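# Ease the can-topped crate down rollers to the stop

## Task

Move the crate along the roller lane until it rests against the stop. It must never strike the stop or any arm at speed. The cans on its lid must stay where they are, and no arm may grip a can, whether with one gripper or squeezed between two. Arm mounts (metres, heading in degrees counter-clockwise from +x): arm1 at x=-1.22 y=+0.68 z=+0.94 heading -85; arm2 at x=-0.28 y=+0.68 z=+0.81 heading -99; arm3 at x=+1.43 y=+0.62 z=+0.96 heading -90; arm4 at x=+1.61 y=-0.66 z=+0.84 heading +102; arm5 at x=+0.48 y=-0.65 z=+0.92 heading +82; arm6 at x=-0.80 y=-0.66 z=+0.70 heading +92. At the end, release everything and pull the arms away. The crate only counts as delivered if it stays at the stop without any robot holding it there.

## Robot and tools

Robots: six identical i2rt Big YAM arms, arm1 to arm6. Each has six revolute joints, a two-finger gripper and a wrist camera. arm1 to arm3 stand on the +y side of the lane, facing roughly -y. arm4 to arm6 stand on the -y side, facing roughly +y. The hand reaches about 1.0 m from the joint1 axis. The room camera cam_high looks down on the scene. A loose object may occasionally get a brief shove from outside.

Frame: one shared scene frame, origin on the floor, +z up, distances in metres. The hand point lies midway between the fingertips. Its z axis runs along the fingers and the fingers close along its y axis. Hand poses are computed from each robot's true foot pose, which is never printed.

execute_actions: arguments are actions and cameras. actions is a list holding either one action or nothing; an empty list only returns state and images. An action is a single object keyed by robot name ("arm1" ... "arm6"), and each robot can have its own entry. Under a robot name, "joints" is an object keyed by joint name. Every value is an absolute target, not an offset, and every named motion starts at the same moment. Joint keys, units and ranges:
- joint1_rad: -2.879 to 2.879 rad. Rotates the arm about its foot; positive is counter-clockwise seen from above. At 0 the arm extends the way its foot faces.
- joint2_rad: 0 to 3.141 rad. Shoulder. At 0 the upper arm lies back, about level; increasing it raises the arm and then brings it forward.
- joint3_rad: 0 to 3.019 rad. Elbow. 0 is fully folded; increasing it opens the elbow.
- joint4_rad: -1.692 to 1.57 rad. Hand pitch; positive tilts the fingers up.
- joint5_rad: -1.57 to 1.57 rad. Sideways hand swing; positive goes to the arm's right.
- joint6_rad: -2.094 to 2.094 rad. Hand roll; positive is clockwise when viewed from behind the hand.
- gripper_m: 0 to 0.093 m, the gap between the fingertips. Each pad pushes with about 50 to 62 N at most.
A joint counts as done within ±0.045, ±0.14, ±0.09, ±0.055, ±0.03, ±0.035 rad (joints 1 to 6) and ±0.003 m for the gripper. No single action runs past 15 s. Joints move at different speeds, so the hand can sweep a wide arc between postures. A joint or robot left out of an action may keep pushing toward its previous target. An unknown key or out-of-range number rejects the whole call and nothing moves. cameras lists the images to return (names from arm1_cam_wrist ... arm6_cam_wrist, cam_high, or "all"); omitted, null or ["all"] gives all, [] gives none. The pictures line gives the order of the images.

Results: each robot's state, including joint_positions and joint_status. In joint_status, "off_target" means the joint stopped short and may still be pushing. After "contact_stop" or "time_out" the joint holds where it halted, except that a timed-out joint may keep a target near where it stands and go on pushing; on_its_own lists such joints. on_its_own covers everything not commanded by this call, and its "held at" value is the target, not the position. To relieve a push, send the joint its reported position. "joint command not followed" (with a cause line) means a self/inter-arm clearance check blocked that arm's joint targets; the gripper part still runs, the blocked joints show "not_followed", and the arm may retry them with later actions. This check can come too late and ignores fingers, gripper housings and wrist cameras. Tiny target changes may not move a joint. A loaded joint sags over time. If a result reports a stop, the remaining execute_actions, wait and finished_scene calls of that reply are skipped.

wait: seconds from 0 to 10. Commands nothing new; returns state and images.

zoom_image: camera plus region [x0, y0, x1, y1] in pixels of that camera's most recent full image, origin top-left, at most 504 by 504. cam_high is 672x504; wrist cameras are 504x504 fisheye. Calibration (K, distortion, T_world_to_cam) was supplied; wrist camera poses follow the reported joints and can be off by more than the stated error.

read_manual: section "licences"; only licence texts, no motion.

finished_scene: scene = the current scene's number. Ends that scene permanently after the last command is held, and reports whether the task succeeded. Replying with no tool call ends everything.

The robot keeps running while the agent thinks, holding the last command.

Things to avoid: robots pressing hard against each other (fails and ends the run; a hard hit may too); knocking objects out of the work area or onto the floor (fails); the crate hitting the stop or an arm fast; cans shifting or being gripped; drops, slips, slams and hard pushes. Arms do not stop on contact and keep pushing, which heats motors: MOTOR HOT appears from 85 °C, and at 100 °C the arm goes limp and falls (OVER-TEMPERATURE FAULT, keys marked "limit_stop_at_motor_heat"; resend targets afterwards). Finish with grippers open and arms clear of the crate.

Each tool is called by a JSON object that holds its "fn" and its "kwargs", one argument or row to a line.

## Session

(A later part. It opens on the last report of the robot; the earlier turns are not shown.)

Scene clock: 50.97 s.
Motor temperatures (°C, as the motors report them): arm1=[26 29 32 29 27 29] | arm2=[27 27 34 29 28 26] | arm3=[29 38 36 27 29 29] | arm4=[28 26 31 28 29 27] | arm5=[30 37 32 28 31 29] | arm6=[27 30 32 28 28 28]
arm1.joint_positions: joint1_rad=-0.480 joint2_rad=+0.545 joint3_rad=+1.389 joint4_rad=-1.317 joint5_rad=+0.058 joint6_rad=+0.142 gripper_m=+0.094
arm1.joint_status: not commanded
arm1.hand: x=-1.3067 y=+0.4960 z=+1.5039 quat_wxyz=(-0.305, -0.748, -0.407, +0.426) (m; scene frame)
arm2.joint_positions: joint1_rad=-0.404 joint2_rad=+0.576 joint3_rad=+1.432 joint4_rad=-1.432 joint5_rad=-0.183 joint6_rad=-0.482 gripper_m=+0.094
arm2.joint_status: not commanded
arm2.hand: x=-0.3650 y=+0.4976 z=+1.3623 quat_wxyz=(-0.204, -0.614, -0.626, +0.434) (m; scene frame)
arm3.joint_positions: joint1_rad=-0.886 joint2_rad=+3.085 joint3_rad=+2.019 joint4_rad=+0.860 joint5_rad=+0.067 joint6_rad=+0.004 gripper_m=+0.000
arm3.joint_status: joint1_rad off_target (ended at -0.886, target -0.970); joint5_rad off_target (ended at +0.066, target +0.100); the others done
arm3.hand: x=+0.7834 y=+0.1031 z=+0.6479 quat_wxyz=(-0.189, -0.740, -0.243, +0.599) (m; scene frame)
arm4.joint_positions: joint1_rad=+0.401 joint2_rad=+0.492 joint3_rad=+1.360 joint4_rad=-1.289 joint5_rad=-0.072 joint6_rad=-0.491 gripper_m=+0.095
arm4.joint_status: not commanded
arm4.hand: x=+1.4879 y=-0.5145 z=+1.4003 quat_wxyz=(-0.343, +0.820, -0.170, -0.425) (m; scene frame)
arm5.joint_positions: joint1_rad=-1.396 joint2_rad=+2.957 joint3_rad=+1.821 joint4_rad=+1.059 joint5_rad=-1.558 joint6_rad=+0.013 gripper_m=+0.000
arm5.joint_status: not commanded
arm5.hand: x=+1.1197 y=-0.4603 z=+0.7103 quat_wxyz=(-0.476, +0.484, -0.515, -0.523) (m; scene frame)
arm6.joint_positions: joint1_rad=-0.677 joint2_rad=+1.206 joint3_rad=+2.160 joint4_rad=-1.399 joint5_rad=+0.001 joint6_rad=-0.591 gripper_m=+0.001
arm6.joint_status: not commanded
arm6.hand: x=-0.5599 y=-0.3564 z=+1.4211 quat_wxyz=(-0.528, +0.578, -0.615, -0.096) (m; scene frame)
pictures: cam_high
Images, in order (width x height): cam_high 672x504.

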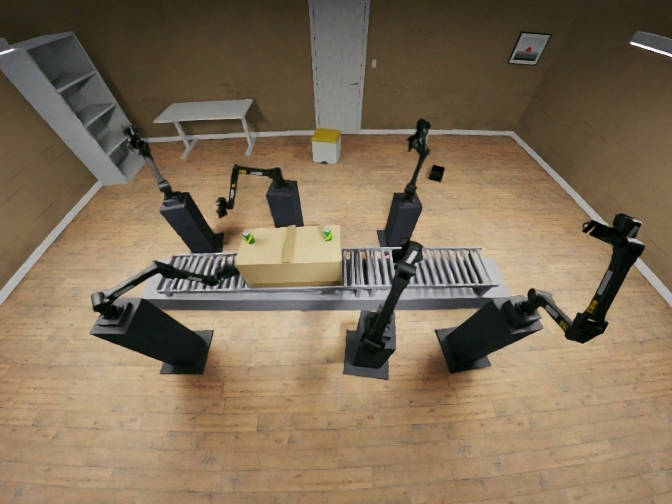

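{"fn": "execute_actions", "kwargs": {
  "actions": [
    {"arm3":{"joints":{"joint1_rad":-0.82,"joint5_rad":0.35,"joint2_rad":3.1}}}
  ],
  "cameras": []
}}

{"fn": "execute_actions", "kwargs": {
  "actions": [
    {"arm3":{"joints":{"joint1_rad":-0.65,"joint5_rad":0.6}}}
  ],
  "cameras": []
}}

{"fn": "execute_actions", "kwargs": {
  "actions": [
    {"arm3":{"joints":{"joint1_rad":-0.48,"joint5_rad":0.85,"joint2_rad":3.13}}}
  ],
  "cameras": []
}}

{"fn": "execute_actions", "kwargs": {
  "actions": [
    {"arm3":{"joints":{"joint1_rad":-0.31,"joint5_rad":1.1}}}
  ],
  "cameras": []
}}

{"fn": "execute_actions", "kwargs": {
  "actions": [
    {"arm3":{"joints":{"joint1_rad":-0.14,"joint5_rad":1.3}}}
  ],
  "cameras": []
}}

{"fn": "execute_actions", "kwargs": {
  "actions": [
    {"arm3":{"joints":{"joint1_rad":0.03,"joint5_rad":1.45}}}
  ],
  "cameras": ["cam_high","arm4_cam_wrist","arm3_cam_wrist"]
}}

Scene clock: 53.23 s.
Motor temperatures (°C, as the motors report them): arm1=[26 29 32 29 27 29] | arm2=[27 27 34 29 28 26] | arm3=[29 38 36 27 29 29] | arm4=[28 26 31 28 29 27] | arm5=[30 37 32 28 31 29] | arm6=[27 30 32 28 28 28]
arm1.joint_positions: joint1_rad=-0.480 joint2_rad=+0.545 joint3_rad=+1.389 joint4_rad=-1.317 joint5_rad=+0.058 joint6_rad=+0.142 gripper_m=+0.094
arm1.joint_status: not commanded
arm1.hand: x=-1.3067 y=+0.4960 z=+1.5039 quat_wxyz=(-0.305, -0.748, -0.407, +0.426) (m; scene frame)
arm2.joint_positions: joint1_rad=-0.404 joint2_rad=+0.576 joint3_rad=+1.432 joint4_rad=-1.432 joint5_rad=-0.183 joint6_rad=-0.482 gripper_m=+0.094
arm2.joint_status: not commanded
arm2.hand: x=-0.3650 y=+0.4976 z=+1.3623 quat_wxyz=(-0.204, -0.614, -0.626, +0.434) (m; scene frame)
arm3.joint_positions: joint1_rad=-0.712 joint2_rad=+3.140 joint3_rad=+2.025 joint4_rad=+0.864 joint5_rad=+0.324 joint6_rad=+0.004 gripper_m=+0.000
arm3.joint_status: joint1_rad off_target (ended at -0.712, target -0.820); the others done
arm3.hand: x=+0.8697 y=+0.0501 z=+0.6107 quat_wxyz=(-0.138, -0.752, -0.237, +0.600) (m; scene frame)
arm4.joint_positions: joint1_rad=+0.401 joint2_rad=+0.492 joint3_rad=+1.360 joint4_rad=-1.289 joint5_rad=-0.072 joint6_rad=-0.491 gripper_m=+0.095
arm4.joint_status: not commanded
arm4.hand: x=+1.4879 y=-0.5145 z=+1.4003 quat_wxyz=(-0.343, +0.820, -0.170, -0.425) (m; scene frame)
arm5.joint_positions: joint1_rad=-1.396 joint2_rad=+2.957 joint3_rad=+1.821 joint4_rad=+1.059 joint5_rad=-1.558 joint6_rad=+0.013 gripper_m=+0.000
arm5.joint_status: not commanded
arm5.hand: x=+1.1197 y=-0.4603 z=+0.7103 quat_wxyz=(-0.476, +0.484, -0.515, -0.523) (m; scene frame)
arm6.joint_positions: joint1_rad=-0.677 joint2_rad=+1.206 joint3_rad=+2.160 joint4_rad=-1.399 joint5_rad=+0.001 joint6_rad=-0.591 gripper_m=+0.001
arm6.joint_status: not commanded
arm6.hand: x=-0.5599 y=-0.3564 z=+1.4211 quat_wxyz=(-0.528, +0.578, -0.615, -0.096) (m; scene frame)
pictures: none
No camera images: the call's "cameras" was empty. Leave "cameras" out to get every camera's image.

Scene clock: 54.93 s.
Motor temperatures (°C, as the motors report them): arm1=[26 29 32 29 27 29] | arm2=[27 27 34 29 28 26] | arm3=[29 38 36 27 29 29] | arm4=[28 26 31 28 29 27] | arm5=[30 37 32 28 31 29] | arm6=[27 29 32 28 28 28]
arm1.joint_positions: joint1_rad=-0.480 joint2_rad=+0.545 joint3_rad=+1.389 joint4_rad=-1.317 joint5_rad=+0.058 joint6_rad=+0.142 gripper_m=+0.094
arm1.joint_status: not commanded
arm1.hand: x=-1.3067 y=+0.4960 z=+1.5039 quat_wxyz=(-0.305, -0.748, -0.407, +0.426) (m; scene frame)
arm2.joint_positions: joint1_rad=-0.404 joint2_rad=+0.576 joint3_rad=+1.432 joint4_rad=-1.432 joint5_rad=-0.183 joint6_rad=-0.482 gripper_m=+0.094
arm2.joint_status: not commanded
arm2.hand: x=-0.3650 y=+0.4976 z=+1.3623 quat_wxyz=(-0.204, -0.614, -0.626, +0.434) (m; scene frame)
arm3.joint_positions: joint1_rad=-0.529 joint2_rad=+3.144 joint3_rad=+2.018 joint4_rad=+0.863 joint5_rad=+0.588 joint6_rad=+0.004 gripper_m=+0.000
arm3.joint_status: joint1_rad off_target (ended at -0.529, target -0.650); the others done
arm3.hand: x=+0.9601 y=-0.0010 z=+0.6096 quat_wxyz=(-0.092, -0.748, -0.228, +0.616) (m; scene frame)
arm4.joint_positions: joint1_rad=+0.401 joint2_rad=+0.492 joint3_rad=+1.360 joint4_rad=-1.289 joint5_rad=-0.072 joint6_rad=-0.491 gripper_m=+0.095
arm4.joint_status: not commanded
arm4.hand: x=+1.4879 y=-0.5145 z=+1.4003 quat_wxyz=(-0.343, +0.820, -0.170, -0.425) (m; scene frame)
arm5.joint_positions: joint1_rad=-1.396 joint2_rad=+2.957 joint3_rad=+1.821 joint4_rad=+1.059 joint5_rad=-1.558 joint6_rad=+0.013 gripper_m=+0.000
arm5.joint_status: not commanded
arm5.hand: x=+1.1197 y=-0.4603 z=+0.7103 quat_wxyz=(-0.476, +0.484, -0.515, -0.523) (m; scene frame)
arm6.joint_positions: joint1_rad=-0.677 joint2_rad=+1.206 joint3_rad=+2.160 joint4_rad=-1.399 joint5_rad=+0.001 joint6_rad=-0.591 gripper_m=+0.001
arm6.joint_status: not commanded
arm6.hand: x=-0.5599 y=-0.3564 z=+1.4211 quat_wxyz=(-0.528, +0.578, -0.615, -0.096) (m; scene frame)
pictures: none
No camera images: the call's "cameras" was empty. Leave "cameras" out to get every camera's image.

Scene clock: 56.70 s.
Motor temperatures (°C, as the motors report them): arm1=[26 29 32 29 27 29] | arm2=[27 27 34 29 28 26] | arm3=[29 38 36 27 29 29] | arm4=[28 26 31 28 29 27] | arm5=[30 37 32 28 31 29] | arm6=[27 29 32 28 28 28]
arm1.joint_positions: joint1_rad=-0.480 joint2_rad=+0.545 joint3_rad=+1.389 joint4_rad=-1.317 joint5_rad=+0.058 joint6_rad=+0.142 gripper_m=+0.094
arm1.joint_status: not commanded
arm1.hand: x=-1.3067 y=+0.4960 z=+1.5039 quat_wxyz=(-0.305, -0.748, -0.407, +0.426) (m; scene frame)
arm2.joint_positions: joint1_rad=-0.404 joint2_rad=+0.576 joint3_rad=+1.432 joint4_rad=-1.432 joint5_rad=-0.183 joint6_rad=-0.482 gripper_m=+0.094
arm2.joint_status: not commanded
arm2.hand: x=-0.3650 y=+0.4976 z=+1.3623 quat_wxyz=(-0.204, -0.614, -0.626, +0.434) (m; scene frame)
arm3.joint_positions: joint1_rad=-0.340 joint2_rad=+3.145 joint3_rad=+2.027 joint4_rad=+0.860 joint5_rad=+0.846 joint6_rad=+0.004 gripper_m=+0.000
arm3.joint_status: joint1_rad off_target (ended at -0.340, target -0.480); the others done
arm3.hand: x=+1.0624 y=-0.0432 z=+0.6190 quat_wxyz=(-0.057, -0.736, -0.215, +0.639) (m; scene frame)
arm4.joint_positions: joint1_rad=+0.401 joint2_rad=+0.492 joint3_rad=+1.360 joint4_rad=-1.289 joint5_rad=-0.072 joint6_rad=-0.491 gripper_m=+0.095
arm4.joint_status: not commanded
arm4.hand: x=+1.4879 y=-0.5145 z=+1.4003 quat_wxyz=(-0.343, +0.820, -0.170, -0.425) (m; scene frame)
arm5.joint_positions: joint1_rad=-1.396 joint2_rad=+2.957 joint3_rad=+1.821 joint4_rad=+1.059 joint5_rad=-1.558 joint6_rad=+0.013 gripper_m=+0.000
arm5.joint_status: not commanded
arm5.hand: x=+1.1197 y=-0.4603 z=+0.7103 quat_wxyz=(-0.476, +0.484, -0.515, -0.523) (m; scene frame)
arm6.joint_positions: joint1_rad=-0.677 joint2_rad=+1.206 joint3_rad=+2.160 joint4_rad=-1.399 joint5_rad=+0.001 joint6_rad=-0.591 gripper_m=+0.001
arm6.joint_status: not commanded
arm6.hand: x=-0.5599 y=-0.3564 z=+1.4211 quat_wxyz=(-0.528, +0.578, -0.615, -0.096) (m; scene frame)
pictures: none
No camera images: the call's "cameras" was empty. Leave "cameras" out to get every camera's image.

Scene clock: 58.57 s.
Motor temperatures (°C, as the motors report them): arm1=[26 29 33 29 27 29] | arm2=[27 27 34 29 28 26] | arm3=[29 38 36 27 29 29] | arm4=[28 26 31 28 29 27] | arm5=[30 37 32 28 31 29] | arm6=[27 29 32 28 28 28]
arm1.joint_positions: joint1_rad=-0.480 joint2_rad=+0.545 joint3_rad=+1.389 joint4_rad=-1.317 joint5_rad=+0.058 joint6_rad=+0.142 gripper_m=+0.094
arm1.joint_status: not commanded
arm1.hand: x=-1.3067 y=+0.4960 z=+1.5039 quat_wxyz=(-0.305, -0.748, -0.407, +0.426) (m; scene frame)
arm2.joint_positions: joint1_rad=-0.404 joint2_rad=+0.576 joint3_rad=+1.432 joint4_rad=-1.432 joint5_rad=-0.183 joint6_rad=-0.482 gripper_m=+0.094
arm2.joint_status: not commanded
arm2.hand: x=-0.3650 y=+0.4976 z=+1.3623 quat_wxyz=(-0.204, -0.614, -0.626, +0.434) (m; scene frame)
arm3.joint_positions: joint1_rad=-0.155 joint2_rad=+3.145 joint3_rad=+2.039 joint4_rad=+0.859 joint5_rad=+1.101 joint6_rad=+0.004 gripper_m=+0.000
arm3.joint_status: joint1_rad off_target (ended at -0.156, target -0.310); the others done
arm3.hand: x=+1.1707 y=-0.0657 z=+0.6325 quat_wxyz=(-0.029, -0.722, -0.195, +0.664) (m; scene frame)
arm4.joint_positions: joint1_rad=+0.401 joint2_rad=+0.492 joint3_rad=+1.360 joint4_rad=-1.289 joint5_rad=-0.072 joint6_rad=-0.491 gripper_m=+0.095
arm4.joint_status: not commanded
arm4.hand: x=+1.4879 y=-0.5145 z=+1.4003 quat_wxyz=(-0.343, +0.820, -0.170, -0.425) (m; scene frame)
arm5.joint_positions: joint1_rad=-1.396 joint2_rad=+2.957 joint3_rad=+1.821 joint4_rad=+1.059 joint5_rad=-1.558 joint6_rad=+0.013 gripper_m=+0.000
arm5.joint_status: not commanded
arm5.hand: x=+1.1197 y=-0.4603 z=+0.7103 quat_wxyz=(-0.476, +0.484, -0.515, -0.523) (m; scene frame)
arm6.joint_positions: joint1_rad=-0.677 joint2_rad=+1.206 joint3_rad=+2.160 joint4_rad=-1.399 joint5_rad=+0.001 joint6_rad=-0.591 gripper_m=+0.001
arm6.joint_status: not commanded
arm6.hand: x=-0.5599 y=-0.3564 z=+1.4211 quat_wxyz=(-0.528, +0.578, -0.615, -0.096) (m; scene frame)
pictures: none
No camera images: the call's "cameras" was empty. Leave "cameras" out to get every camera's image.

Scene clock: 60.50 s.
Motor temperatures (°C, as the motors report them): arm1=[26 29 33 29 27 29] | arm2=[27 27 34 29 28 26] | arm3=[29 38 36 27 29 29] | arm4=[28 26 31 28 29 27] | arm5=[30 37 32 28 31 29] | arm6=[27 29 32 28 28 28]
arm1.joint_positions: joint1_rad=-0.480 joint2_rad=+0.545 joint3_rad=+1.389 joint4_rad=-1.317 joint5_rad=+0.058 joint6_rad=+0.142 gripper_m=+0.094
arm1.joint_status: not commanded
arm1.hand: x=-1.3067 y=+0.4960 z=+1.5039 quat_wxyz=(-0.305, -0.748, -0.407, +0.426) (m; scene frame)
arm2.joint_positions: joint1_rad=-0.404 joint2_rad=+0.576 joint3_rad=+1.432 joint4_rad=-1.432 joint5_rad=-0.183 joint6_rad=-0.482 gripper_m=+0.094
arm2.joint_status: not commanded
arm2.hand: x=-0.3650 y=+0.4976 z=+1.3623 quat_wxyz=(-0.204, -0.614, -0.626, +0.434) (m; scene frame)
arm3.joint_positions: joint1_rad=+0.026 joint2_rad=+3.145 joint3_rad=+2.049 joint4_rad=+0.862 joint5_rad=+1.303 joint6_rad=+0.004 gripper_m=+0.000
arm3.joint_status: joint1_rad off_target (ended at +0.026, target -0.140); the others done
arm3.hand: x=+1.2857 y=-0.0739 z=+0.6440 quat_wxyz=(-0.023, -0.706, -0.188, +0.682) (m; scene frame)
arm4.joint_positions: joint1_rad=+0.401 joint2_rad=+0.492 joint3_rad=+1.360 joint4_rad=-1.289 joint5_rad=-0.072 joint6_rad=-0.491 gripper_m=+0.095
arm4.joint_status: not commanded
arm4.hand: x=+1.4879 y=-0.5145 z=+1.4003 quat_wxyz=(-0.343, +0.820, -0.170, -0.425) (m; scene frame)
arm5.joint_positions: joint1_rad=-1.396 joint2_rad=+2.957 joint3_rad=+1.821 joint4_rad=+1.059 joint5_rad=-1.558 joint6_rad=+0.013 gripper_m=+0.000
arm5.joint_status: not commanded
arm5.hand: x=+1.1197 y=-0.4603 z=+0.7103 quat_wxyz=(-0.476, +0.484, -0.515, -0.523) (m; scene frame)
arm6.joint_positions: joint1_rad=-0.677 joint2_rad=+1.206 joint3_rad=+2.160 joint4_rad=-1.399 joint5_rad=+0.001 joint6_rad=-0.591 gripper_m=+0.001
arm6.joint_status: not commanded
arm6.hand: x=-0.5599 y=-0.3564 z=+1.4211 quat_wxyz=(-0.528, +0.578, -0.615, -0.096) (m; scene frame)
pictures: none
No camera images: the call's "cameras" was empty. Leave "cameras" out to get every camera's image.

Scene clock: 62.47 s.
Motor temperatures (°C, as the motors report them): arm1=[26 29 33 29 27 29] | arm2=[27 27 34 29 28 26] | arm3=[29 38 35 27 29 29] | arm4=[28 27 31 28 29 27] | arm5=[30 37 32 28 30 29] | arm6=[27 29 32 28 28 28]
arm1.joint_positions: joint1_rad=-0.480 joint2_rad=+0.545 joint3_rad=+1.389 joint4_rad=-1.317 joint5_rad=+0.058 joint6_rad=+0.142 gripper_m=+0.094
arm1.joint_status: not commanded
arm1.hand: x=-1.3067 y=+0.4960 z=+1.5039 quat_wxyz=(-0.305, -0.748, -0.407, +0.426) (m; scene frame)
arm2.joint_positions: joint1_rad=-0.404 joint2_rad=+0.576 joint3_rad=+1.432 joint4_rad=-1.432 joint5_rad=-0.183 joint6_rad=-0.482 gripper_m=+0.094
arm2.joint_status: not commanded
arm2.hand: x=-0.3650 y=+0.4976 z=+1.3623 quat_wxyz=(-0.204, -0.614, -0.626, +0.434) (m; scene frame)
arm3.joint_positions: joint1_rad=+0.203 joint2_rad=+3.145 joint3_rad=+2.058 joint4_rad=+0.864 joint5_rad=+1.445 joint6_rad=+0.004 gripper_m=+0.000
arm3.joint_status: joint1_rad off_target (ended at +0.203, target +0.030); the others done
arm3.hand: x=+1.4013 y=-0.0699 z=+0.6530 quat_wxyz=(-0.038, -0.692, -0.196, +0.694) (m; scene frame)
arm4.joint_positions: joint1_rad=+0.401 joint2_rad=+0.492 joint3_rad=+1.360 joint4_rad=-1.289 joint5_rad=-0.072 joint6_rad=-0.491 gripper_m=+0.095
arm4.joint_status: not commanded
arm4.hand: x=+1.4879 y=-0.5145 z=+1.4003 quat_wxyz=(-0.343, +0.820, -0.170, -0.425) (m; scene frame)
arm5.joint_positions: joint1_rad=-1.396 joint2_rad=+2.957 joint3_rad=+1.821 joint4_rad=+1.059 joint5_rad=-1.558 joint6_rad=+0.013 gripper_m=+0.000
arm5.joint_status: not commanded
arm5.hand: x=+1.1197 y=-0.4603 z=+0.7103 quat_wxyz=(-0.476, +0.484, -0.515, -0.523) (m; scene frame)
arm6.joint_positions: joint1_rad=-0.677 joint2_rad=+1.206 joint3_rad=+2.160 joint4_rad=-1.399 joint5_rad=+0.001 joint6_rad=-0.591 gripper_m=+0.001
arm6.joint_status: not commanded
arm6.hand: x=-0.5599 y=-0.3564 z=+1.4211 quat_wxyz=(-0.528, +0.578, -0.615, -0.096) (m; scene frame)
pictures: arm3_cam_wrist, arm4_cam_wrist, cam_high
camera_calibration (this result's frames):
arm3_cam_wrist: T_world_to_cam=[[-0.336947, 0.914479, 0.224043, 0.395206], [0.519958, 0.379115, -0.765451, -0.19643], [-0.784927, -0.141423, -0.603232, 1.60567], [0, 0, 0, 1]] pos_world=[1.49563, -0.0598584, 0.729692]
arm4_cam_wrist: T_world_to_cam=[[0.567756, 0.707201, 0.42133, -1.07113], [0.813466, -0.403524, -0.418858, -0.831984], [-0.1262, 0.580547, -0.804387, 1.73894], [0, 0, 0, 1]] pos_world=[1.50438, -0.587761, 1.5016]
Images, in order (width x height): arm3_cam_wrist 504x504, arm4_cam_wrist 504x504, cam_high 672x504.

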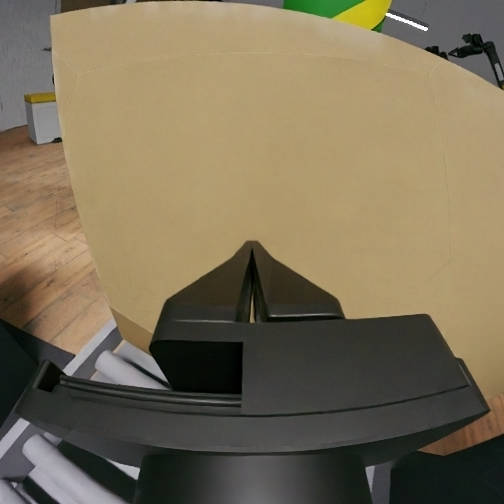

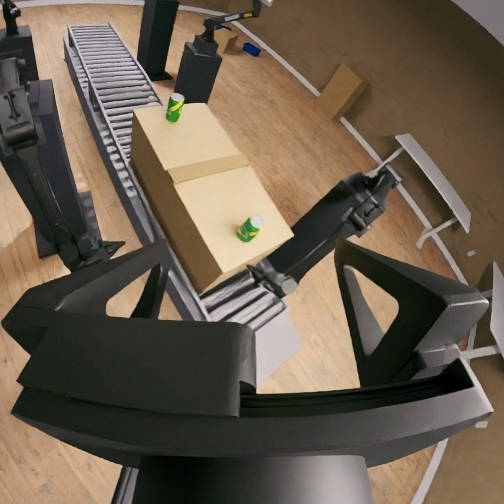

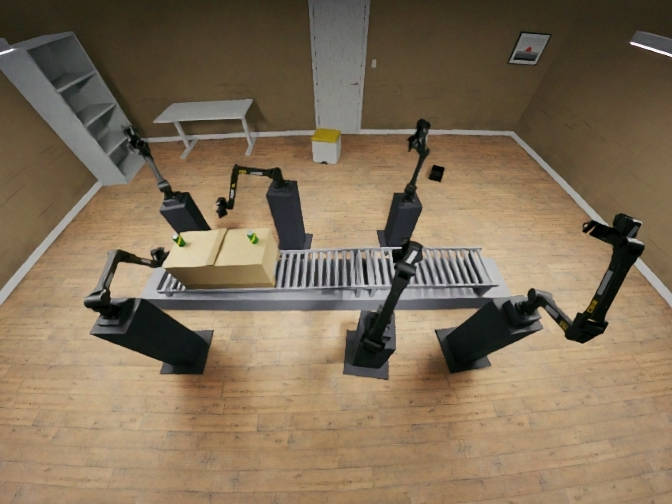

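About 0.25 m left.

{"fn": "execute_actions", "kwargs": {
  "actions": [
    {"arm3":{"joints":{"joint1_rad":0.2,"joint5_rad":1.56}}}
  ],
  "cameras": []
}}

{"fn": "execute_actions", "kwargs": {
  "actions": [
    {"arm3":{"joints":{"joint1_rad":0.31}}}
  ],
  "cameras": ["cam_high","arm3_cam_wrist"]
}}

Scene clock: 64.70 s.
Motor temperatures (°C, as the motors report them): arm1=[26 29 33 29 27 29] | arm2=[27 27 34 29 28 26] | arm3=[29 38 35 27 30 29] | arm4=[28 27 31 28 29 27] | arm5=[30 38 32 28 30 29] | arm6=[27 29 32 28 28 28]
arm1.joint_positions: joint1_rad=-0.480 joint2_rad=+0.545 joint3_rad=+1.389 joint4_rad=-1.317 joint5_rad=+0.058 joint6_rad=+0.142 gripper_m=+0.094
arm1.joint_status: not commanded
arm1.hand: x=-1.3067 y=+0.4960 z=+1.5039 quat_wxyz=(-0.305, -0.748, -0.407, +0.426) (m; scene frame)
arm2.joint_positions: joint1_rad=-0.404 joint2_rad=+0.576 joint3_rad=+1.432 joint4_rad=-1.432 joint5_rad=-0.183 joint6_rad=-0.482 gripper_m=+0.094
arm2.joint_status: not commanded
arm2.hand: x=-0.3650 y=+0.4976 z=+1.3623 quat_wxyz=(-0.204, -0.614, -0.626, +0.434) (m; scene frame)
arm3.joint_positions: joint1_rad=+0.369 joint2_rad=+3.145 joint3_rad=+2.066 joint4_rad=+0.865 joint5_rad=+1.501 joint6_rad=+0.004 gripper_m=+0.000
arm3.joint_status: joint1_rad off_target (ended at +0.369, target +0.200); joint5_rad off_target (ended at +1.502, target +1.560)
arm3.hand: x=+1.5131 y=-0.0597 z=+0.6584 quat_wxyz=(-0.081, -0.677, -0.230, +0.695) (m; scene frame)
arm4.joint_positions: joint1_rad=+0.401 joint2_rad=+0.492 joint3_rad=+1.360 joint4_rad=-1.289 joint5_rad=-0.072 joint6_rad=-0.491 gripper_m=+0.095
arm4.joint_status: not commanded
arm4.hand: x=+1.4879 y=-0.5145 z=+1.4003 quat_wxyz=(-0.343, +0.820, -0.170, -0.425) (m; scene frame)
arm5.joint_positions: joint1_rad=-1.396 joint2_rad=+2.957 joint3_rad=+1.821 joint4_rad=+1.059 joint5_rad=-1.558 joint6_rad=+0.013 gripper_m=+0.000
arm5.joint_status: not commanded
arm5.hand: x=+1.1197 y=-0.4603 z=+0.7103 quat_wxyz=(-0.476, +0.484, -0.515, -0.523) (m; scene frame)
arm6.joint_positions: joint1_rad=-0.677 joint2_rad=+1.206 joint3_rad=+2.160 joint4_rad=-1.399 joint5_rad=+0.001 joint6_rad=-0.591 gripper_m=+0.001
arm6.joint_status: not commanded
arm6.hand: x=-0.5599 y=-0.3564 z=+1.4211 quat_wxyz=(-0.528, +0.578, -0.615, -0.096) (m; scene frame)
pictures: none
No camera images: the call's "cameras" was empty. Leave "cameras" out to get every camera's image.

Scene clock: 66.57 s.
Motor temperatures (°C, as the motors report them): arm1=[26 29 33 29 27 29] | arm2=[27 27 34 29 28 26] | arm3=[29 37 35 27 31 29] | arm4=[28 27 31 28 29 27] | arm5=[30 38 32 28 30 29] | arm6=[27 29 32 28 28 28]
arm1.joint_positions: joint1_rad=-0.480 joint2_rad=+0.545 joint3_rad=+1.389 joint4_rad=-1.317 joint5_rad=+0.058 joint6_rad=+0.142 gripper_m=+0.094
arm1.joint_status: not commanded
arm1.hand: x=-1.3067 y=+0.4960 z=+1.5039 quat_wxyz=(-0.305, -0.748, -0.407, +0.426) (m; scene frame)
arm2.joint_positions: joint1_rad=-0.404 joint2_rad=+0.576 joint3_rad=+1.432 joint4_rad=-1.432 joint5_rad=-0.183 joint6_rad=-0.482 gripper_m=+0.094
arm2.joint_status: not commanded
arm2.hand: x=-0.3650 y=+0.4976 z=+1.3623 quat_wxyz=(-0.204, -0.614, -0.626, +0.434) (m; scene frame)
arm3.joint_positions: joint1_rad=+0.434 joint2_rad=+3.145 joint3_rad=+2.075 joint4_rad=+0.865 joint5_rad=+1.502 joint6_rad=+0.004 gripper_m=+0.000
arm3.joint_status: joint1_rad time_out (moved +0.064 of -0.059)
arm3.on_its_own: joint1_rad reads +0.434 and still pushes toward +0.310 since a time_out
arm3.hand: x=+1.5582 y=-0.0557 z=+0.6612 quat_wxyz=(-0.106, -0.670, -0.248, +0.691) (m; scene frame)
arm4.joint_positions: joint1_rad=+0.401 joint2_rad=+0.492 joint3_rad=+1.360 joint4_rad=-1.289 joint5_rad=-0.072 joint6_rad=-0.491 gripper_m=+0.095
arm4.joint_status: not commanded
arm4.hand: x=+1.4879 y=-0.5145 z=+1.4003 quat_wxyz=(-0.343, +0.820, -0.170, -0.425) (m; scene frame)
arm5.joint_positions: joint1_rad=-1.396 joint2_rad=+2.957 joint3_rad=+1.821 joint4_rad=+1.059 joint5_rad=-1.558 joint6_rad=+0.013 gripper_m=+0.000
arm5.joint_status: not commanded
arm5.hand: x=+1.1197 y=-0.4603 z=+0.7103 quat_wxyz=(-0.476, +0.484, -0.515, -0.523) (m; scene frame)
arm6.joint_positions: joint1_rad=-0.677 joint2_rad=+1.206 joint3_rad=+2.160 joint4_rad=-1.399 joint5_rad=+0.001 joint6_rad=-0.591 gripper_m=+0.001
arm6.joint_status: not commanded
arm6.hand: x=-0.5599 y=-0.3564 z=+1.4211 quat_wxyz=(-0.528, +0.578, -0.615, -0.096) (m; scene frame)
pictures: arm3_cam_wrist, cam_high
camera_calibration (this result's frames):
arm3_cam_wrist: T_world_to_cam=[[-0.490616, 0.846676, 0.205998, 0.680785], [0.444022, 0.446325, -0.776942, -0.147439], [-0.74976, -0.289712, -0.594917, 1.66716], [0, 0, 0, 1]] pos_world=[1.64944, -0.0276015, 0.737031]
Images, in order (width x height): arm3_cam_wrist 504x504, cam_high 672x504.

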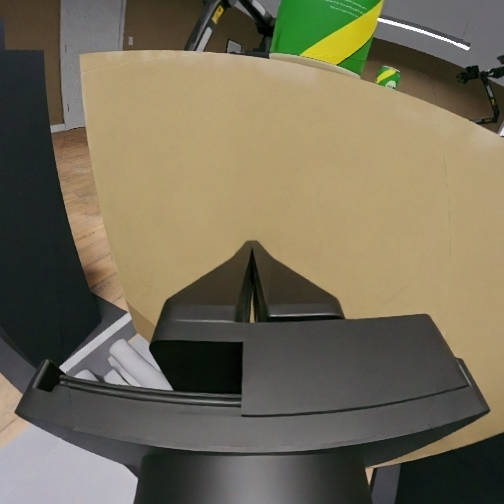

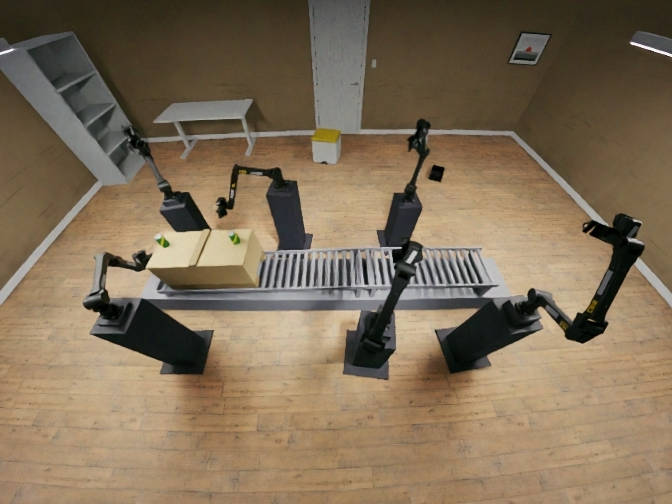

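{"fn": "execute_actions", "kwargs": {
  "actions": [
    {"arm3":{"joints":{"joint1_rad":0.37,"joint5_rad":1.5}}}
  ],
  "cameras": ["arm3_cam_wrist"]
}}

{"fn": "execute_actions", "kwargs": {
  "actions": [
    {"arm3":{"joints":{"joint1_rad":0.43}}}
  ],
  "cameras": ["arm3_cam_wrist"]
}}

Scene clock: 68.57 s.
Motor temperatures (°C, as the motors report them): arm1=[26 29 33 29 27 29] | arm2=[27 27 34 29 28 26] | arm3=[30 38 34 27 31 29] | arm4=[28 27 31 28 29 27] | arm5=[30 38 32 28 30 29] | arm6=[27 29 32 28 28 28]
arm1.joint_positions: joint1_rad=-0.480 joint2_rad=+0.545 joint3_rad=+1.389 joint4_rad=-1.317 joint5_rad=+0.058 joint6_rad=+0.142 gripper_m=+0.094
arm1.joint_status: not commanded
arm1.hand: x=-1.3067 y=+0.4960 z=+1.5039 quat_wxyz=(-0.305, -0.748, -0.407, +0.426) (m; scene frame)
arm2.joint_positions: joint1_rad=-0.404 joint2_rad=+0.576 joint3_rad=+1.432 joint4_rad=-1.432 joint5_rad=-0.183 joint6_rad=-0.482 gripper_m=+0.094
arm2.joint_status: not commanded
arm2.hand: x=-0.3650 y=+0.4976 z=+1.3623 quat_wxyz=(-0.204, -0.614, -0.626, +0.434) (m; scene frame)
arm3.joint_positions: joint1_rad=+0.498 joint2_rad=+3.145 joint3_rad=+2.075 joint4_rad=+0.865 joint5_rad=+1.429 joint6_rad=+0.004 gripper_m=+0.000
arm3.joint_status: joint1_rad time_out (moved +0.065 of -0.064); joint5_rad time_out (moved -0.073 of -0.002)
arm3.on_its_own: joint1_rad reads +0.498 and still pushes toward +0.370 since a time_out; joint5_rad reads +1.429 and still pushes toward +1.500 since a time_out
arm3.hand: x=+1.6089 y=-0.0560 z=+0.6589 quat_wxyz=(-0.153, -0.657, -0.295, +0.677) (m; scene frame)
arm4.joint_positions: joint1_rad=+0.401 joint2_rad=+0.492 joint3_rad=+1.360 joint4_rad=-1.289 joint5_rad=-0.072 joint6_rad=-0.491 gripper_m=+0.095
arm4.joint_status: not commanded
arm4.hand: x=+1.4879 y=-0.5145 z=+1.4003 quat_wxyz=(-0.343, +0.820, -0.170, -0.425) (m; scene frame)
arm5.joint_positions: joint1_rad=-1.396 joint2_rad=+2.957 joint3_rad=+1.821 joint4_rad=+1.059 joint5_rad=-1.558 joint6_rad=+0.013 gripper_m=+0.000
arm5.joint_status: not commanded
arm5.hand: x=+1.1197 y=-0.4603 z=+0.7103 quat_wxyz=(-0.476, +0.484, -0.515, -0.523) (m; scene frame)
arm6.joint_positions: joint1_rad=-0.677 joint2_rad=+1.206 joint3_rad=+2.160 joint4_rad=-1.399 joint5_rad=+0.001 joint6_rad=-0.591 gripper_m=+0.001
arm6.joint_status: not commanded
arm6.hand: x=-0.5599 y=-0.3564 z=+1.4211 quat_wxyz=(-0.528, +0.578, -0.615, -0.096) (m; scene frame)
pictures: arm3_cam_wrist
camera_calibration (this result's frames):
arm3_cam_wrist: T_world_to_cam=[[-0.604066, 0.7706, 0.203175, 0.886531], [0.389657, 0.507988, -0.76819, -0.086442], [-0.695177, -0.384869, -0.607128, 1.61866], [0, 0, 0, 1]] pos_world=[1.69446, -0.0162769, 0.736211]
Images, in order (width x height): arm3_cam_wrist 504x504.

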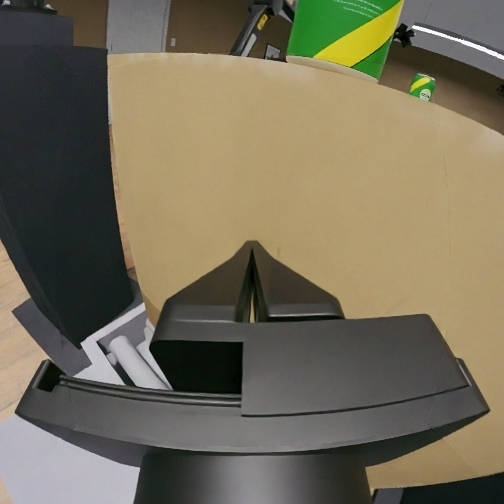

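not run: a stop came earlier in this reply.

{"fn": "execute_actions", "kwargs": {
  "actions": [
    {"arm3":{"joints":{"joint1_rad":0.42,"joint5_rad":1.56}}}
  ],
  "cameras": ["arm3_cam_wrist"]
}}

Scene clock: 70.80 s.
Motor temperatures (°C, as the motors report them): arm1=[26 29 33 29 27 29] | arm2=[27 27 34 29 28 26] | arm3=[30 38 34 27 32 29] | arm4=[28 27 31 28 29 27] | arm5=[30 38 32 28 30 29] | arm6=[27 29 32 28 28 28]
arm1.joint_positions: joint1_rad=-0.480 joint2_rad=+0.545 joint3_rad=+1.389 joint4_rad=-1.317 joint5_rad=+0.058 joint6_rad=+0.142 gripper_m=+0.094
arm1.joint_status: not commanded
arm1.hand: x=-1.3067 y=+0.4960 z=+1.5039 quat_wxyz=(-0.305, -0.748, -0.407, +0.426) (m; scene frame)
arm2.joint_positions: joint1_rad=-0.404 joint2_rad=+0.576 joint3_rad=+1.432 joint4_rad=-1.432 joint5_rad=-0.183 joint6_rad=-0.482 gripper_m=+0.094
arm2.joint_status: not commanded
arm2.hand: x=-0.3650 y=+0.4976 z=+1.3623 quat_wxyz=(-0.204, -0.614, -0.626, +0.434) (m; scene frame)
arm3.joint_positions: joint1_rad=+0.514 joint2_rad=+3.139 joint3_rad=+2.083 joint4_rad=+0.865 joint5_rad=+1.501 joint6_rad=+0.004 gripper_m=+0.000
arm3.joint_status: joint1_rad time_out (moved +0.015 of -0.078); joint5_rad time_out (moved +0.072 of +0.131)
arm3.on_its_own: joint1_rad reads +0.514 and still pushes toward +0.420 since a time_out; joint5_rad reads +1.501 and still pushes toward +1.560 since a time_out
arm3.hand: x=+1.6145 y=-0.0476 z=+0.6670 quat_wxyz=(-0.139, -0.661, -0.271, +0.686) (m; scene frame)
arm4.joint_positions: joint1_rad=+0.401 joint2_rad=+0.492 joint3_rad=+1.360 joint4_rad=-1.289 joint5_rad=-0.072 joint6_rad=-0.491 gripper_m=+0.095
arm4.joint_status: not commanded
arm4.hand: x=+1.4879 y=-0.5145 z=+1.4003 quat_wxyz=(-0.343, +0.820, -0.170, -0.425) (m; scene frame)
arm5.joint_positions: joint1_rad=-1.396 joint2_rad=+2.957 joint3_rad=+1.821 joint4_rad=+1.059 joint5_rad=-1.558 joint6_rad=+0.013 gripper_m=+0.000
arm5.joint_status: not commanded
arm5.hand: x=+1.1197 y=-0.4603 z=+0.7103 quat_wxyz=(-0.476, +0.484, -0.515, -0.523) (m; scene frame)
arm6.joint_positions: joint1_rad=-0.677 joint2_rad=+1.206 joint3_rad=+2.160 joint4_rad=-1.399 joint5_rad=+0.001 joint6_rad=-0.591 gripper_m=+0.001
arm6.joint_status: not commanded
arm6.hand: x=-0.5599 y=-0.3564 z=+1.4211 quat_wxyz=(-0.528, +0.578, -0.615, -0.096) (m; scene frame)
pictures: arm3_cam_wrist
camera_calibration (this result's frames):
arm3_cam_wrist: T_world_to_cam=[[-0.558726, 0.806652, 0.192711, 0.817279], [0.412068, 0.471661, -0.779574, -0.116942], [-0.719739, -0.356159, -0.595925, 1.66423], [0, 0, 0, 1]] pos_world=[1.70263, -0.0113727, 0.743092]
Images, in order (width x height): arm3_cam_wrist 504x504.

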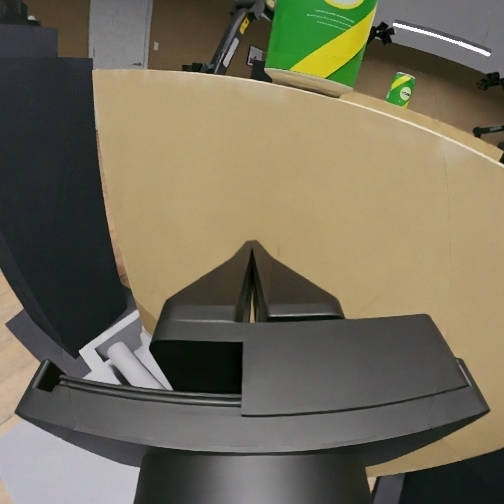

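{"fn": "execute_actions", "kwargs": {
  "actions": [
    {"arm3":{"joints":{"joint1_rad":0.47}}}
  ],
  "cameras": ["arm3_cam_wrist"]
}}

Scene clock: 72.60 s.
Motor temperatures (°C, as the motors report them): arm1=[26 29 33 29 27 29] | arm2=[27 27 34 29 28 26] | arm3=[30 38 34 27 33 29] | arm4=[28 27 31 28 29 27] | arm5=[30 38 32 28 30 29] | arm6=[27 29 32 28 28 28]
arm1.joint_positions: joint1_rad=-0.480 joint2_rad=+0.545 joint3_rad=+1.389 joint4_rad=-1.317 joint5_rad=+0.058 joint6_rad=+0.142 gripper_m=+0.094
arm1.joint_status: not commanded
arm1.hand: x=-1.3067 y=+0.4960 z=+1.5039 quat_wxyz=(-0.305, -0.748, -0.407, +0.426) (m; scene frame)
arm2.joint_positions: joint1_rad=-0.404 joint2_rad=+0.576 joint3_rad=+1.432 joint4_rad=-1.432 joint5_rad=-0.183 joint6_rad=-0.482 gripper_m=+0.094
arm2.joint_status: not commanded
arm2.hand: x=-0.3650 y=+0.4976 z=+1.3623 quat_wxyz=(-0.204, -0.614, -0.626, +0.434) (m; scene frame)
arm3.joint_positions: joint1_rad=+0.590 joint2_rad=+3.135 joint3_rad=+2.093 joint4_rad=+0.865 joint5_rad=+1.485 joint6_rad=+0.004 gripper_m=+0.000
arm3.joint_status: joint1_rad time_out (moved +0.077 of -0.044)
arm3.on_its_own: joint1_rad reads +0.590 and still pushes toward +0.470 since a time_out; joint5_rad reads +1.485 and still pushes toward +1.560 since a time_out
arm3.hand: x=+1.6698 y=-0.0379 z=+0.6724 quat_wxyz=(-0.175, -0.651, -0.297, +0.677) (m; scene frame)
arm4.joint_positions: joint1_rad=+0.401 joint2_rad=+0.492 joint3_rad=+1.360 joint4_rad=-1.289 joint5_rad=-0.072 joint6_rad=-0.491 gripper_m=+0.095
arm4.joint_status: not commanded
arm4.hand: x=+1.4879 y=-0.5145 z=+1.4003 quat_wxyz=(-0.343, +0.820, -0.170, -0.425) (m; scene frame)
arm5.joint_positions: joint1_rad=-1.396 joint2_rad=+2.957 joint3_rad=+1.821 joint4_rad=+1.059 joint5_rad=-1.558 joint6_rad=+0.013 gripper_m=+0.000
arm5.joint_status: not commanded
arm5.hand: x=+1.1197 y=-0.4603 z=+0.7103 quat_wxyz=(-0.476, +0.484, -0.515, -0.523) (m; scene frame)
arm6.joint_positions: joint1_rad=-0.677 joint2_rad=+1.206 joint3_rad=+2.160 joint4_rad=-1.399 joint5_rad=+0.001 joint6_rad=-0.591 gripper_m=+0.001
arm6.joint_status: not commanded
arm6.hand: x=-0.5599 y=-0.3564 z=+1.4211 quat_wxyz=(-0.528, +0.578, -0.615, -0.096) (m; scene frame)
pictures: arm3_cam_wrist
camera_calibration (this result's frames):
arm3_cam_wrist: T_world_to_cam=[[-0.633035, 0.753403, 0.177908, 0.971395], [0.375277, 0.499675, -0.7807, -0.0769044], [-0.677077, -0.427445, -0.599046, 1.63885], [0, 0, 0, 1]] pos_world=[1.75341, 0.00709304, 0.748887]
Images, in order (width x height): arm3_cam_wrist 504x504.

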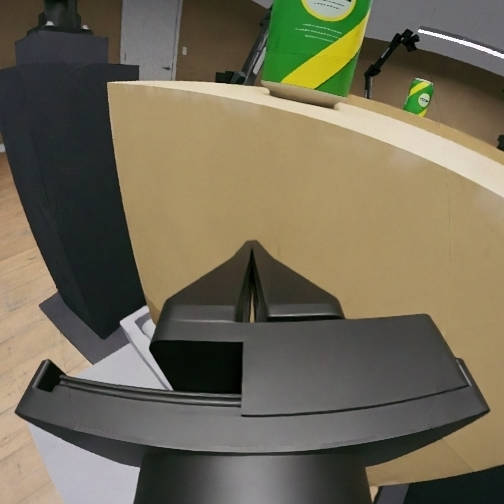

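{"fn": "execute_actions", "kwargs": {
  "actions": [
    {"arm3":{"joints":{"joint1_rad":0.52}}}
  ],
  "cameras": ["arm3_cam_wrist"]
}}

Scene clock: 74.53 s.
Motor temperatures (°C, as the motors report them): arm1=[26 29 33 29 27 29] | arm2=[27 27 34 29 28 26] | arm3=[30 37 33 27 34 29] | arm4=[28 27 31 28 29 27] | arm5=[30 38 32 28 30 29] | arm6=[27 29 32 28 28 28]
arm1.joint_positions: joint1_rad=-0.480 joint2_rad=+0.545 joint3_rad=+1.389 joint4_rad=-1.317 joint5_rad=+0.058 joint6_rad=+0.142 gripper_m=+0.094
arm1.joint_status: not commanded
arm1.hand: x=-1.3067 y=+0.4960 z=+1.5039 quat_wxyz=(-0.305, -0.748, -0.407, +0.426) (m; scene frame)
arm2.joint_positions: joint1_rad=-0.404 joint2_rad=+0.576 joint3_rad=+1.432 joint4_rad=-1.432 joint5_rad=-0.183 joint6_rad=-0.482 gripper_m=+0.094
arm2.joint_status: not commanded
arm2.hand: x=-0.3650 y=+0.4976 z=+1.3623 quat_wxyz=(-0.204, -0.614, -0.626, +0.434) (m; scene frame)
arm3.joint_positions: joint1_rad=+0.612 joint2_rad=+3.131 joint3_rad=+2.093 joint4_rad=+0.865 joint5_rad=+1.498 joint6_rad=+0.004 gripper_m=+0.000
arm3.joint_status: joint1_rad time_out (moved +0.021 of -0.070)
arm3.on_its_own: joint1_rad reads +0.612 and still pushes toward +0.520 since a time_out; joint5_rad reads +1.498 and still pushes toward +1.560 since a time_out
arm3.hand: x=+1.6835 y=-0.0325 z=+0.6759 quat_wxyz=(-0.180, -0.649, -0.298, +0.676) (m; scene frame)
arm4.joint_positions: joint1_rad=+0.401 joint2_rad=+0.492 joint3_rad=+1.360 joint4_rad=-1.289 joint5_rad=-0.072 joint6_rad=-0.491 gripper_m=+0.095
arm4.joint_status: not commanded
arm4.hand: x=+1.4879 y=-0.5145 z=+1.4003 quat_wxyz=(-0.343, +0.820, -0.170, -0.425) (m; scene frame)
arm5.joint_positions: joint1_rad=-1.396 joint2_rad=+2.957 joint3_rad=+1.821 joint4_rad=+1.059 joint5_rad=-1.558 joint6_rad=+0.013 gripper_m=+0.000
arm5.joint_status: not commanded
arm5.hand: x=+1.1197 y=-0.4603 z=+0.7103 quat_wxyz=(-0.476, +0.484, -0.515, -0.523) (m; scene frame)
arm6.joint_positions: joint1_rad=-0.677 joint2_rad=+1.206 joint3_rad=+2.160 joint4_rad=-1.399 joint5_rad=+0.001 joint6_rad=-0.591 gripper_m=+0.001
arm6.joint_status: not commanded
arm6.hand: x=-0.5599 y=-0.3564 z=+1.4211 quat_wxyz=(-0.528, +0.578, -0.615, -0.096) (m; scene frame)
pictures: arm3_cam_wrist
camera_calibration (this result's frames):
arm3_cam_wrist: T_world_to_cam=[[-0.639605, 0.748852, 0.173568, 0.989202], [0.371632, 0.498886, -0.782944, -0.0743849], [-0.6729, -0.436272, -0.597388, 1.6441], [0, 0, 0, 1]] pos_world=[1.76666, 0.0136176, 0.752232]
Images, in order (width x height): arm3_cam_wrist 504x504.

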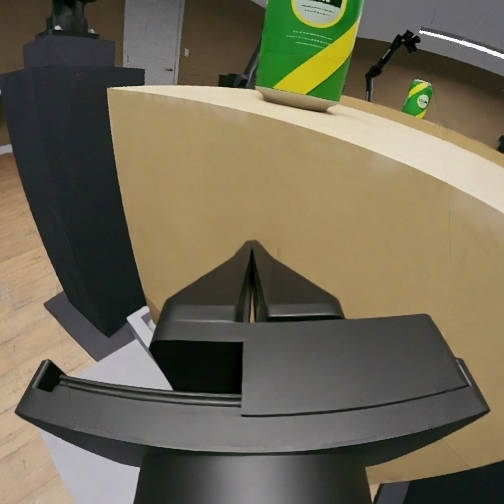

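{"fn": "execute_actions", "kwargs": {
  "actions": [
    {"arm3":{"joints":{"joint1_rad":0.555}}}
  ],
  "cameras": ["arm3_cam_wrist"]
}}

Scene clock: 76.37 s.
Motor temperatures (°C, as the motors report them): arm1=[26 29 33 29 27 29] | arm2=[27 27 35 29 28 26] | arm3=[29 37 33 27 34 29] | arm4=[28 27 31 28 29 27] | arm5=[30 38 32 28 30 29] | arm6=[27 29 32 28 28 28]
arm1.joint_positions: joint1_rad=-0.480 joint2_rad=+0.545 joint3_rad=+1.389 joint4_rad=-1.317 joint5_rad=+0.058 joint6_rad=+0.142 gripper_m=+0.094
arm1.joint_status: not commanded
arm1.hand: x=-1.3067 y=+0.4960 z=+1.5039 quat_wxyz=(-0.305, -0.748, -0.407, +0.426) (m; scene frame)
arm2.joint_positions: joint1_rad=-0.404 joint2_rad=+0.576 joint3_rad=+1.432 joint4_rad=-1.432 joint5_rad=-0.183 joint6_rad=-0.482 gripper_m=+0.094
arm2.joint_status: not commanded
arm2.hand: x=-0.3650 y=+0.4976 z=+1.3623 quat_wxyz=(-0.204, -0.614, -0.626, +0.434) (m; scene frame)
arm3.joint_positions: joint1_rad=+0.643 joint2_rad=+3.126 joint3_rad=+2.093 joint4_rad=+0.865 joint5_rad=+1.503 joint6_rad=+0.004 gripper_m=+0.000
arm3.joint_status: joint1_rad time_out (moved +0.031 of -0.057)
arm3.on_its_own: joint1_rad reads +0.643 and still pushes toward +0.555 since a time_out; joint5_rad reads +1.503 and still pushes toward +1.560 since a time_out
arm3.hand: x=+1.7042 y=-0.0253 z=+0.6792 quat_wxyz=(-0.191, -0.646, -0.304, +0.674) (m; scene frame)
arm4.joint_positions: joint1_rad=+0.401 joint2_rad=+0.492 joint3_rad=+1.360 joint4_rad=-1.289 joint5_rad=-0.072 joint6_rad=-0.491 gripper_m=+0.095
arm4.joint_status: not commanded
arm4.hand: x=+1.4879 y=-0.5145 z=+1.4003 quat_wxyz=(-0.343, +0.820, -0.170, -0.425) (m; scene frame)
arm5.joint_positions: joint1_rad=-1.396 joint2_rad=+2.957 joint3_rad=+1.821 joint4_rad=+1.059 joint5_rad=-1.558 joint6_rad=+0.013 gripper_m=+0.000
arm5.joint_status: not commanded
arm5.hand: x=+1.1197 y=-0.4603 z=+0.7103 quat_wxyz=(-0.476, +0.484, -0.515, -0.523) (m; scene frame)
arm6.joint_positions: joint1_rad=-0.677 joint2_rad=+1.206 joint3_rad=+2.160 joint4_rad=-1.399 joint5_rad=+0.001 joint6_rad=-0.591 gripper_m=+0.001
arm6.joint_status: not commanded
arm6.hand: x=-0.5599 y=-0.3564 z=+1.4211 quat_wxyz=(-0.528, +0.578, -0.615, -0.096) (m; scene frame)
pictures: arm3_cam_wrist
camera_calibration (this result's frames):
arm3_cam_wrist: T_world_to_cam=[[-0.659508, 0.732469, 0.168935, 1.03308], [0.360154, 0.505164, -0.784282, -0.0624725], [-0.659802, -0.456397, -0.596961, 1.64004], [0, 0, 0, 1]] pos_world=[1.78593, 0.0233669, 0.755519]
Images, in order (width x height): arm3_cam_wrist 504x504.

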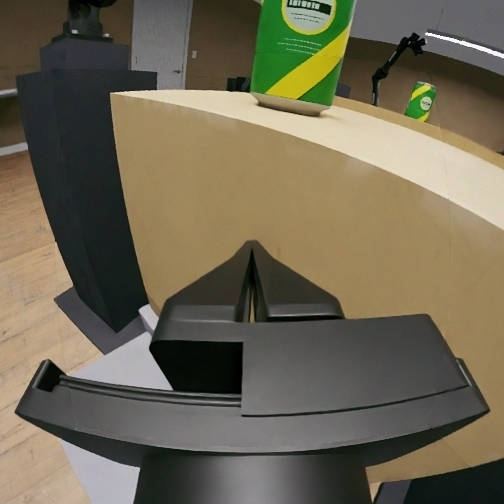

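{"fn": "execute_actions", "kwargs": {
  "actions": [
    {"arm3":{"joints":{"joint1_rad":0.61}}}
  ],
  "cameras": []
}}

{"fn": "execute_actions", "kwargs": {
  "actions": [
    {"arm3":{"joints":{"joint1_rad":1.6}}}
  ],
  "cameras": ["cam_high"]
}}

{"fn": "finished_scene", "kwargs": {
  "scene": 2
}}

Scene clock: 77.27 s.
Motor temperatures (°C, as the motors report them): arm1=[26 29 33 29 27 29] | arm2=[27 27 35 29 28 26] | arm3=[29 37 33 27 34 29] | arm4=[28 27 31 28 29 27] | arm5=[30 38 32 28 30 29] | arm6=[27 29 32 28 28 28]
arm1.joint_positions: joint1_rad=-0.480 joint2_rad=+0.545 joint3_rad=+1.389 joint4_rad=-1.317 joint5_rad=+0.058 joint6_rad=+0.142 gripper_m=+0.094
arm1.joint_status: not commanded
arm1.hand: x=-1.3067 y=+0.4960 z=+1.5039 quat_wxyz=(-0.305, -0.748, -0.407, +0.426) (m; scene frame)
arm2.joint_positions: joint1_rad=-0.404 joint2_rad=+0.576 joint3_rad=+1.432 joint4_rad=-1.432 joint5_rad=-0.183 joint6_rad=-0.482 gripper_m=+0.094
arm2.joint_status: not commanded
arm2.hand: x=-0.3650 y=+0.4976 z=+1.3623 quat_wxyz=(-0.204, -0.614, -0.626, +0.434) (m; scene frame)
arm3.joint_positions: joint1_rad=+0.649 joint2_rad=+3.126 joint3_rad=+2.093 joint4_rad=+0.866 joint5_rad=+1.525 joint6_rad=+0.004 gripper_m=+0.000
arm3.joint_status: all done
arm3.on_its_own: joint5_rad reads +1.525 and still pushes toward +1.560 since a time_out
arm3.hand: x=+1.7063 y=-0.0207 z=+0.6802 quat_wxyz=(-0.186, -0.647, -0.299, +0.676) (m; scene frame)
arm4.joint_positions: joint1_rad=+0.401 joint2_rad=+0.492 joint3_rad=+1.360 joint4_rad=-1.289 joint5_rad=-0.072 joint6_rad=-0.491 gripper_m=+0.095
arm4.joint_status: not commanded
arm4.hand: x=+1.4879 y=-0.5145 z=+1.4003 quat_wxyz=(-0.343, +0.820, -0.170, -0.425) (m; scene frame)
arm5.joint_positions: joint1_rad=-1.396 joint2_rad=+2.957 joint3_rad=+1.821 joint4_rad=+1.059 joint5_rad=-1.558 joint6_rad=+0.013 gripper_m=+0.000
arm5.joint_status: not commanded
arm5.hand: x=+1.1197 y=-0.4603 z=+0.7103 quat_wxyz=(-0.476, +0.484, -0.515, -0.523) (m; scene frame)
arm6.joint_positions: joint1_rad=-0.677 joint2_rad=+1.206 joint3_rad=+2.160 joint4_rad=-1.399 joint5_rad=+0.001 joint6_rad=-0.591 gripper_m=+0.001
arm6.joint_status: not commanded
arm6.hand: x=-0.5599 y=-0.3564 z=+1.4211 quat_wxyz=(-0.528, +0.578, -0.615, -0.096) (m; scene frame)
pictures: none
No camera images: the call's "cameras" was empty. Leave "cameras" out to get every camera's image.

Scene clock: 79.27 s.
Motor temperatures (°C, as the motors report them): arm1=[26 29 33 29 27 29] | arm2=[27 27 35 29 28 26] | arm3=[29 37 33 27 34 29] | arm4=[28 27 32 28 29 27] | arm5=[30 38 32 28 30 29] | arm6=[27 29 32 28 28 28]
arm1.joint_positions: joint1_rad=-0.480 joint2_rad=+0.545 joint3_rad=+1.389 joint4_rad=-1.317 joint5_rad=+0.058 joint6_rad=+0.142 gripper_m=+0.094
arm1.joint_status: not commanded
arm1.hand: x=-1.3067 y=+0.4960 z=+1.5039 quat_wxyz=(-0.305, -0.748, -0.407, +0.426) (m; scene frame)
arm2.joint_positions: joint1_rad=-0.404 joint2_rad=+0.576 joint3_rad=+1.432 joint4_rad=-1.432 joint5_rad=-0.183 joint6_rad=-0.482 gripper_m=+0.094
arm2.joint_status: not commanded
arm2.hand: x=-0.3650 y=+0.4976 z=+1.3623 quat_wxyz=(-0.204, -0.614, -0.626, +0.434) (m; scene frame)
arm3.joint_positions: joint1_rad=+1.593 joint2_rad=+3.125 joint3_rad=+2.079 joint4_rad=+0.866 joint5_rad=+1.556 joint6_rad=+0.004 gripper_m=+0.000
arm3.joint_status: all done
arm3.on_its_own: joint5_rad moved +0.032 to your old target +1.560
arm3.hand: x=+2.1022 y=+0.4687 z=+0.6827 quat_wxyz=(-0.465, -0.446, -0.553, +0.529) (m; scene frame)
arm4.joint_positions: joint1_rad=+0.401 joint2_rad=+0.492 joint3_rad=+1.360 joint4_rad=-1.289 joint5_rad=-0.072 joint6_rad=-0.491 gripper_m=+0.095
arm4.joint_status: not commanded
arm4.hand: x=+1.4879 y=-0.5145 z=+1.4003 quat_wxyz=(-0.343, +0.820, -0.170, -0.425) (m; scene frame)
arm5.joint_positions: joint1_rad=-1.396 joint2_rad=+2.957 joint3_rad=+1.821 joint4_rad=+1.059 joint5_rad=-1.558 joint6_rad=+0.013 gripper_m=+0.000
arm5.joint_status: not commanded
arm5.hand: x=+1.1197 y=-0.4603 z=+0.7103 quat_wxyz=(-0.476, +0.484, -0.515, -0.523) (m; scene frame)
arm6.joint_positions: joint1_rad=-0.677 joint2_rad=+1.206 joint3_rad=+2.160 joint4_rad=-1.399 joint5_rad=+0.001 joint6_rad=-0.591 gripper_m=+0.001
arm6.joint_status: not commanded
arm6.hand: x=-0.5599 y=-0.3564 z=+1.4211 quat_wxyz=(-0.528, +0.578, -0.615, -0.096) (m; scene frame)
pictures: cam_high
Images, in order (width x height): cam_high 672x504.

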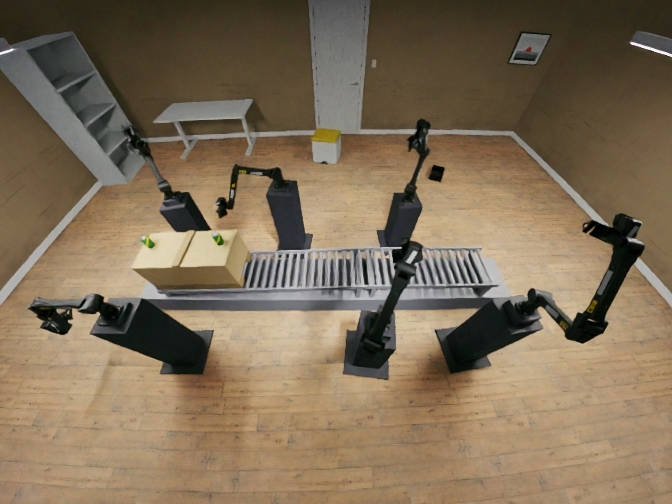

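The scene is finished: the task was done.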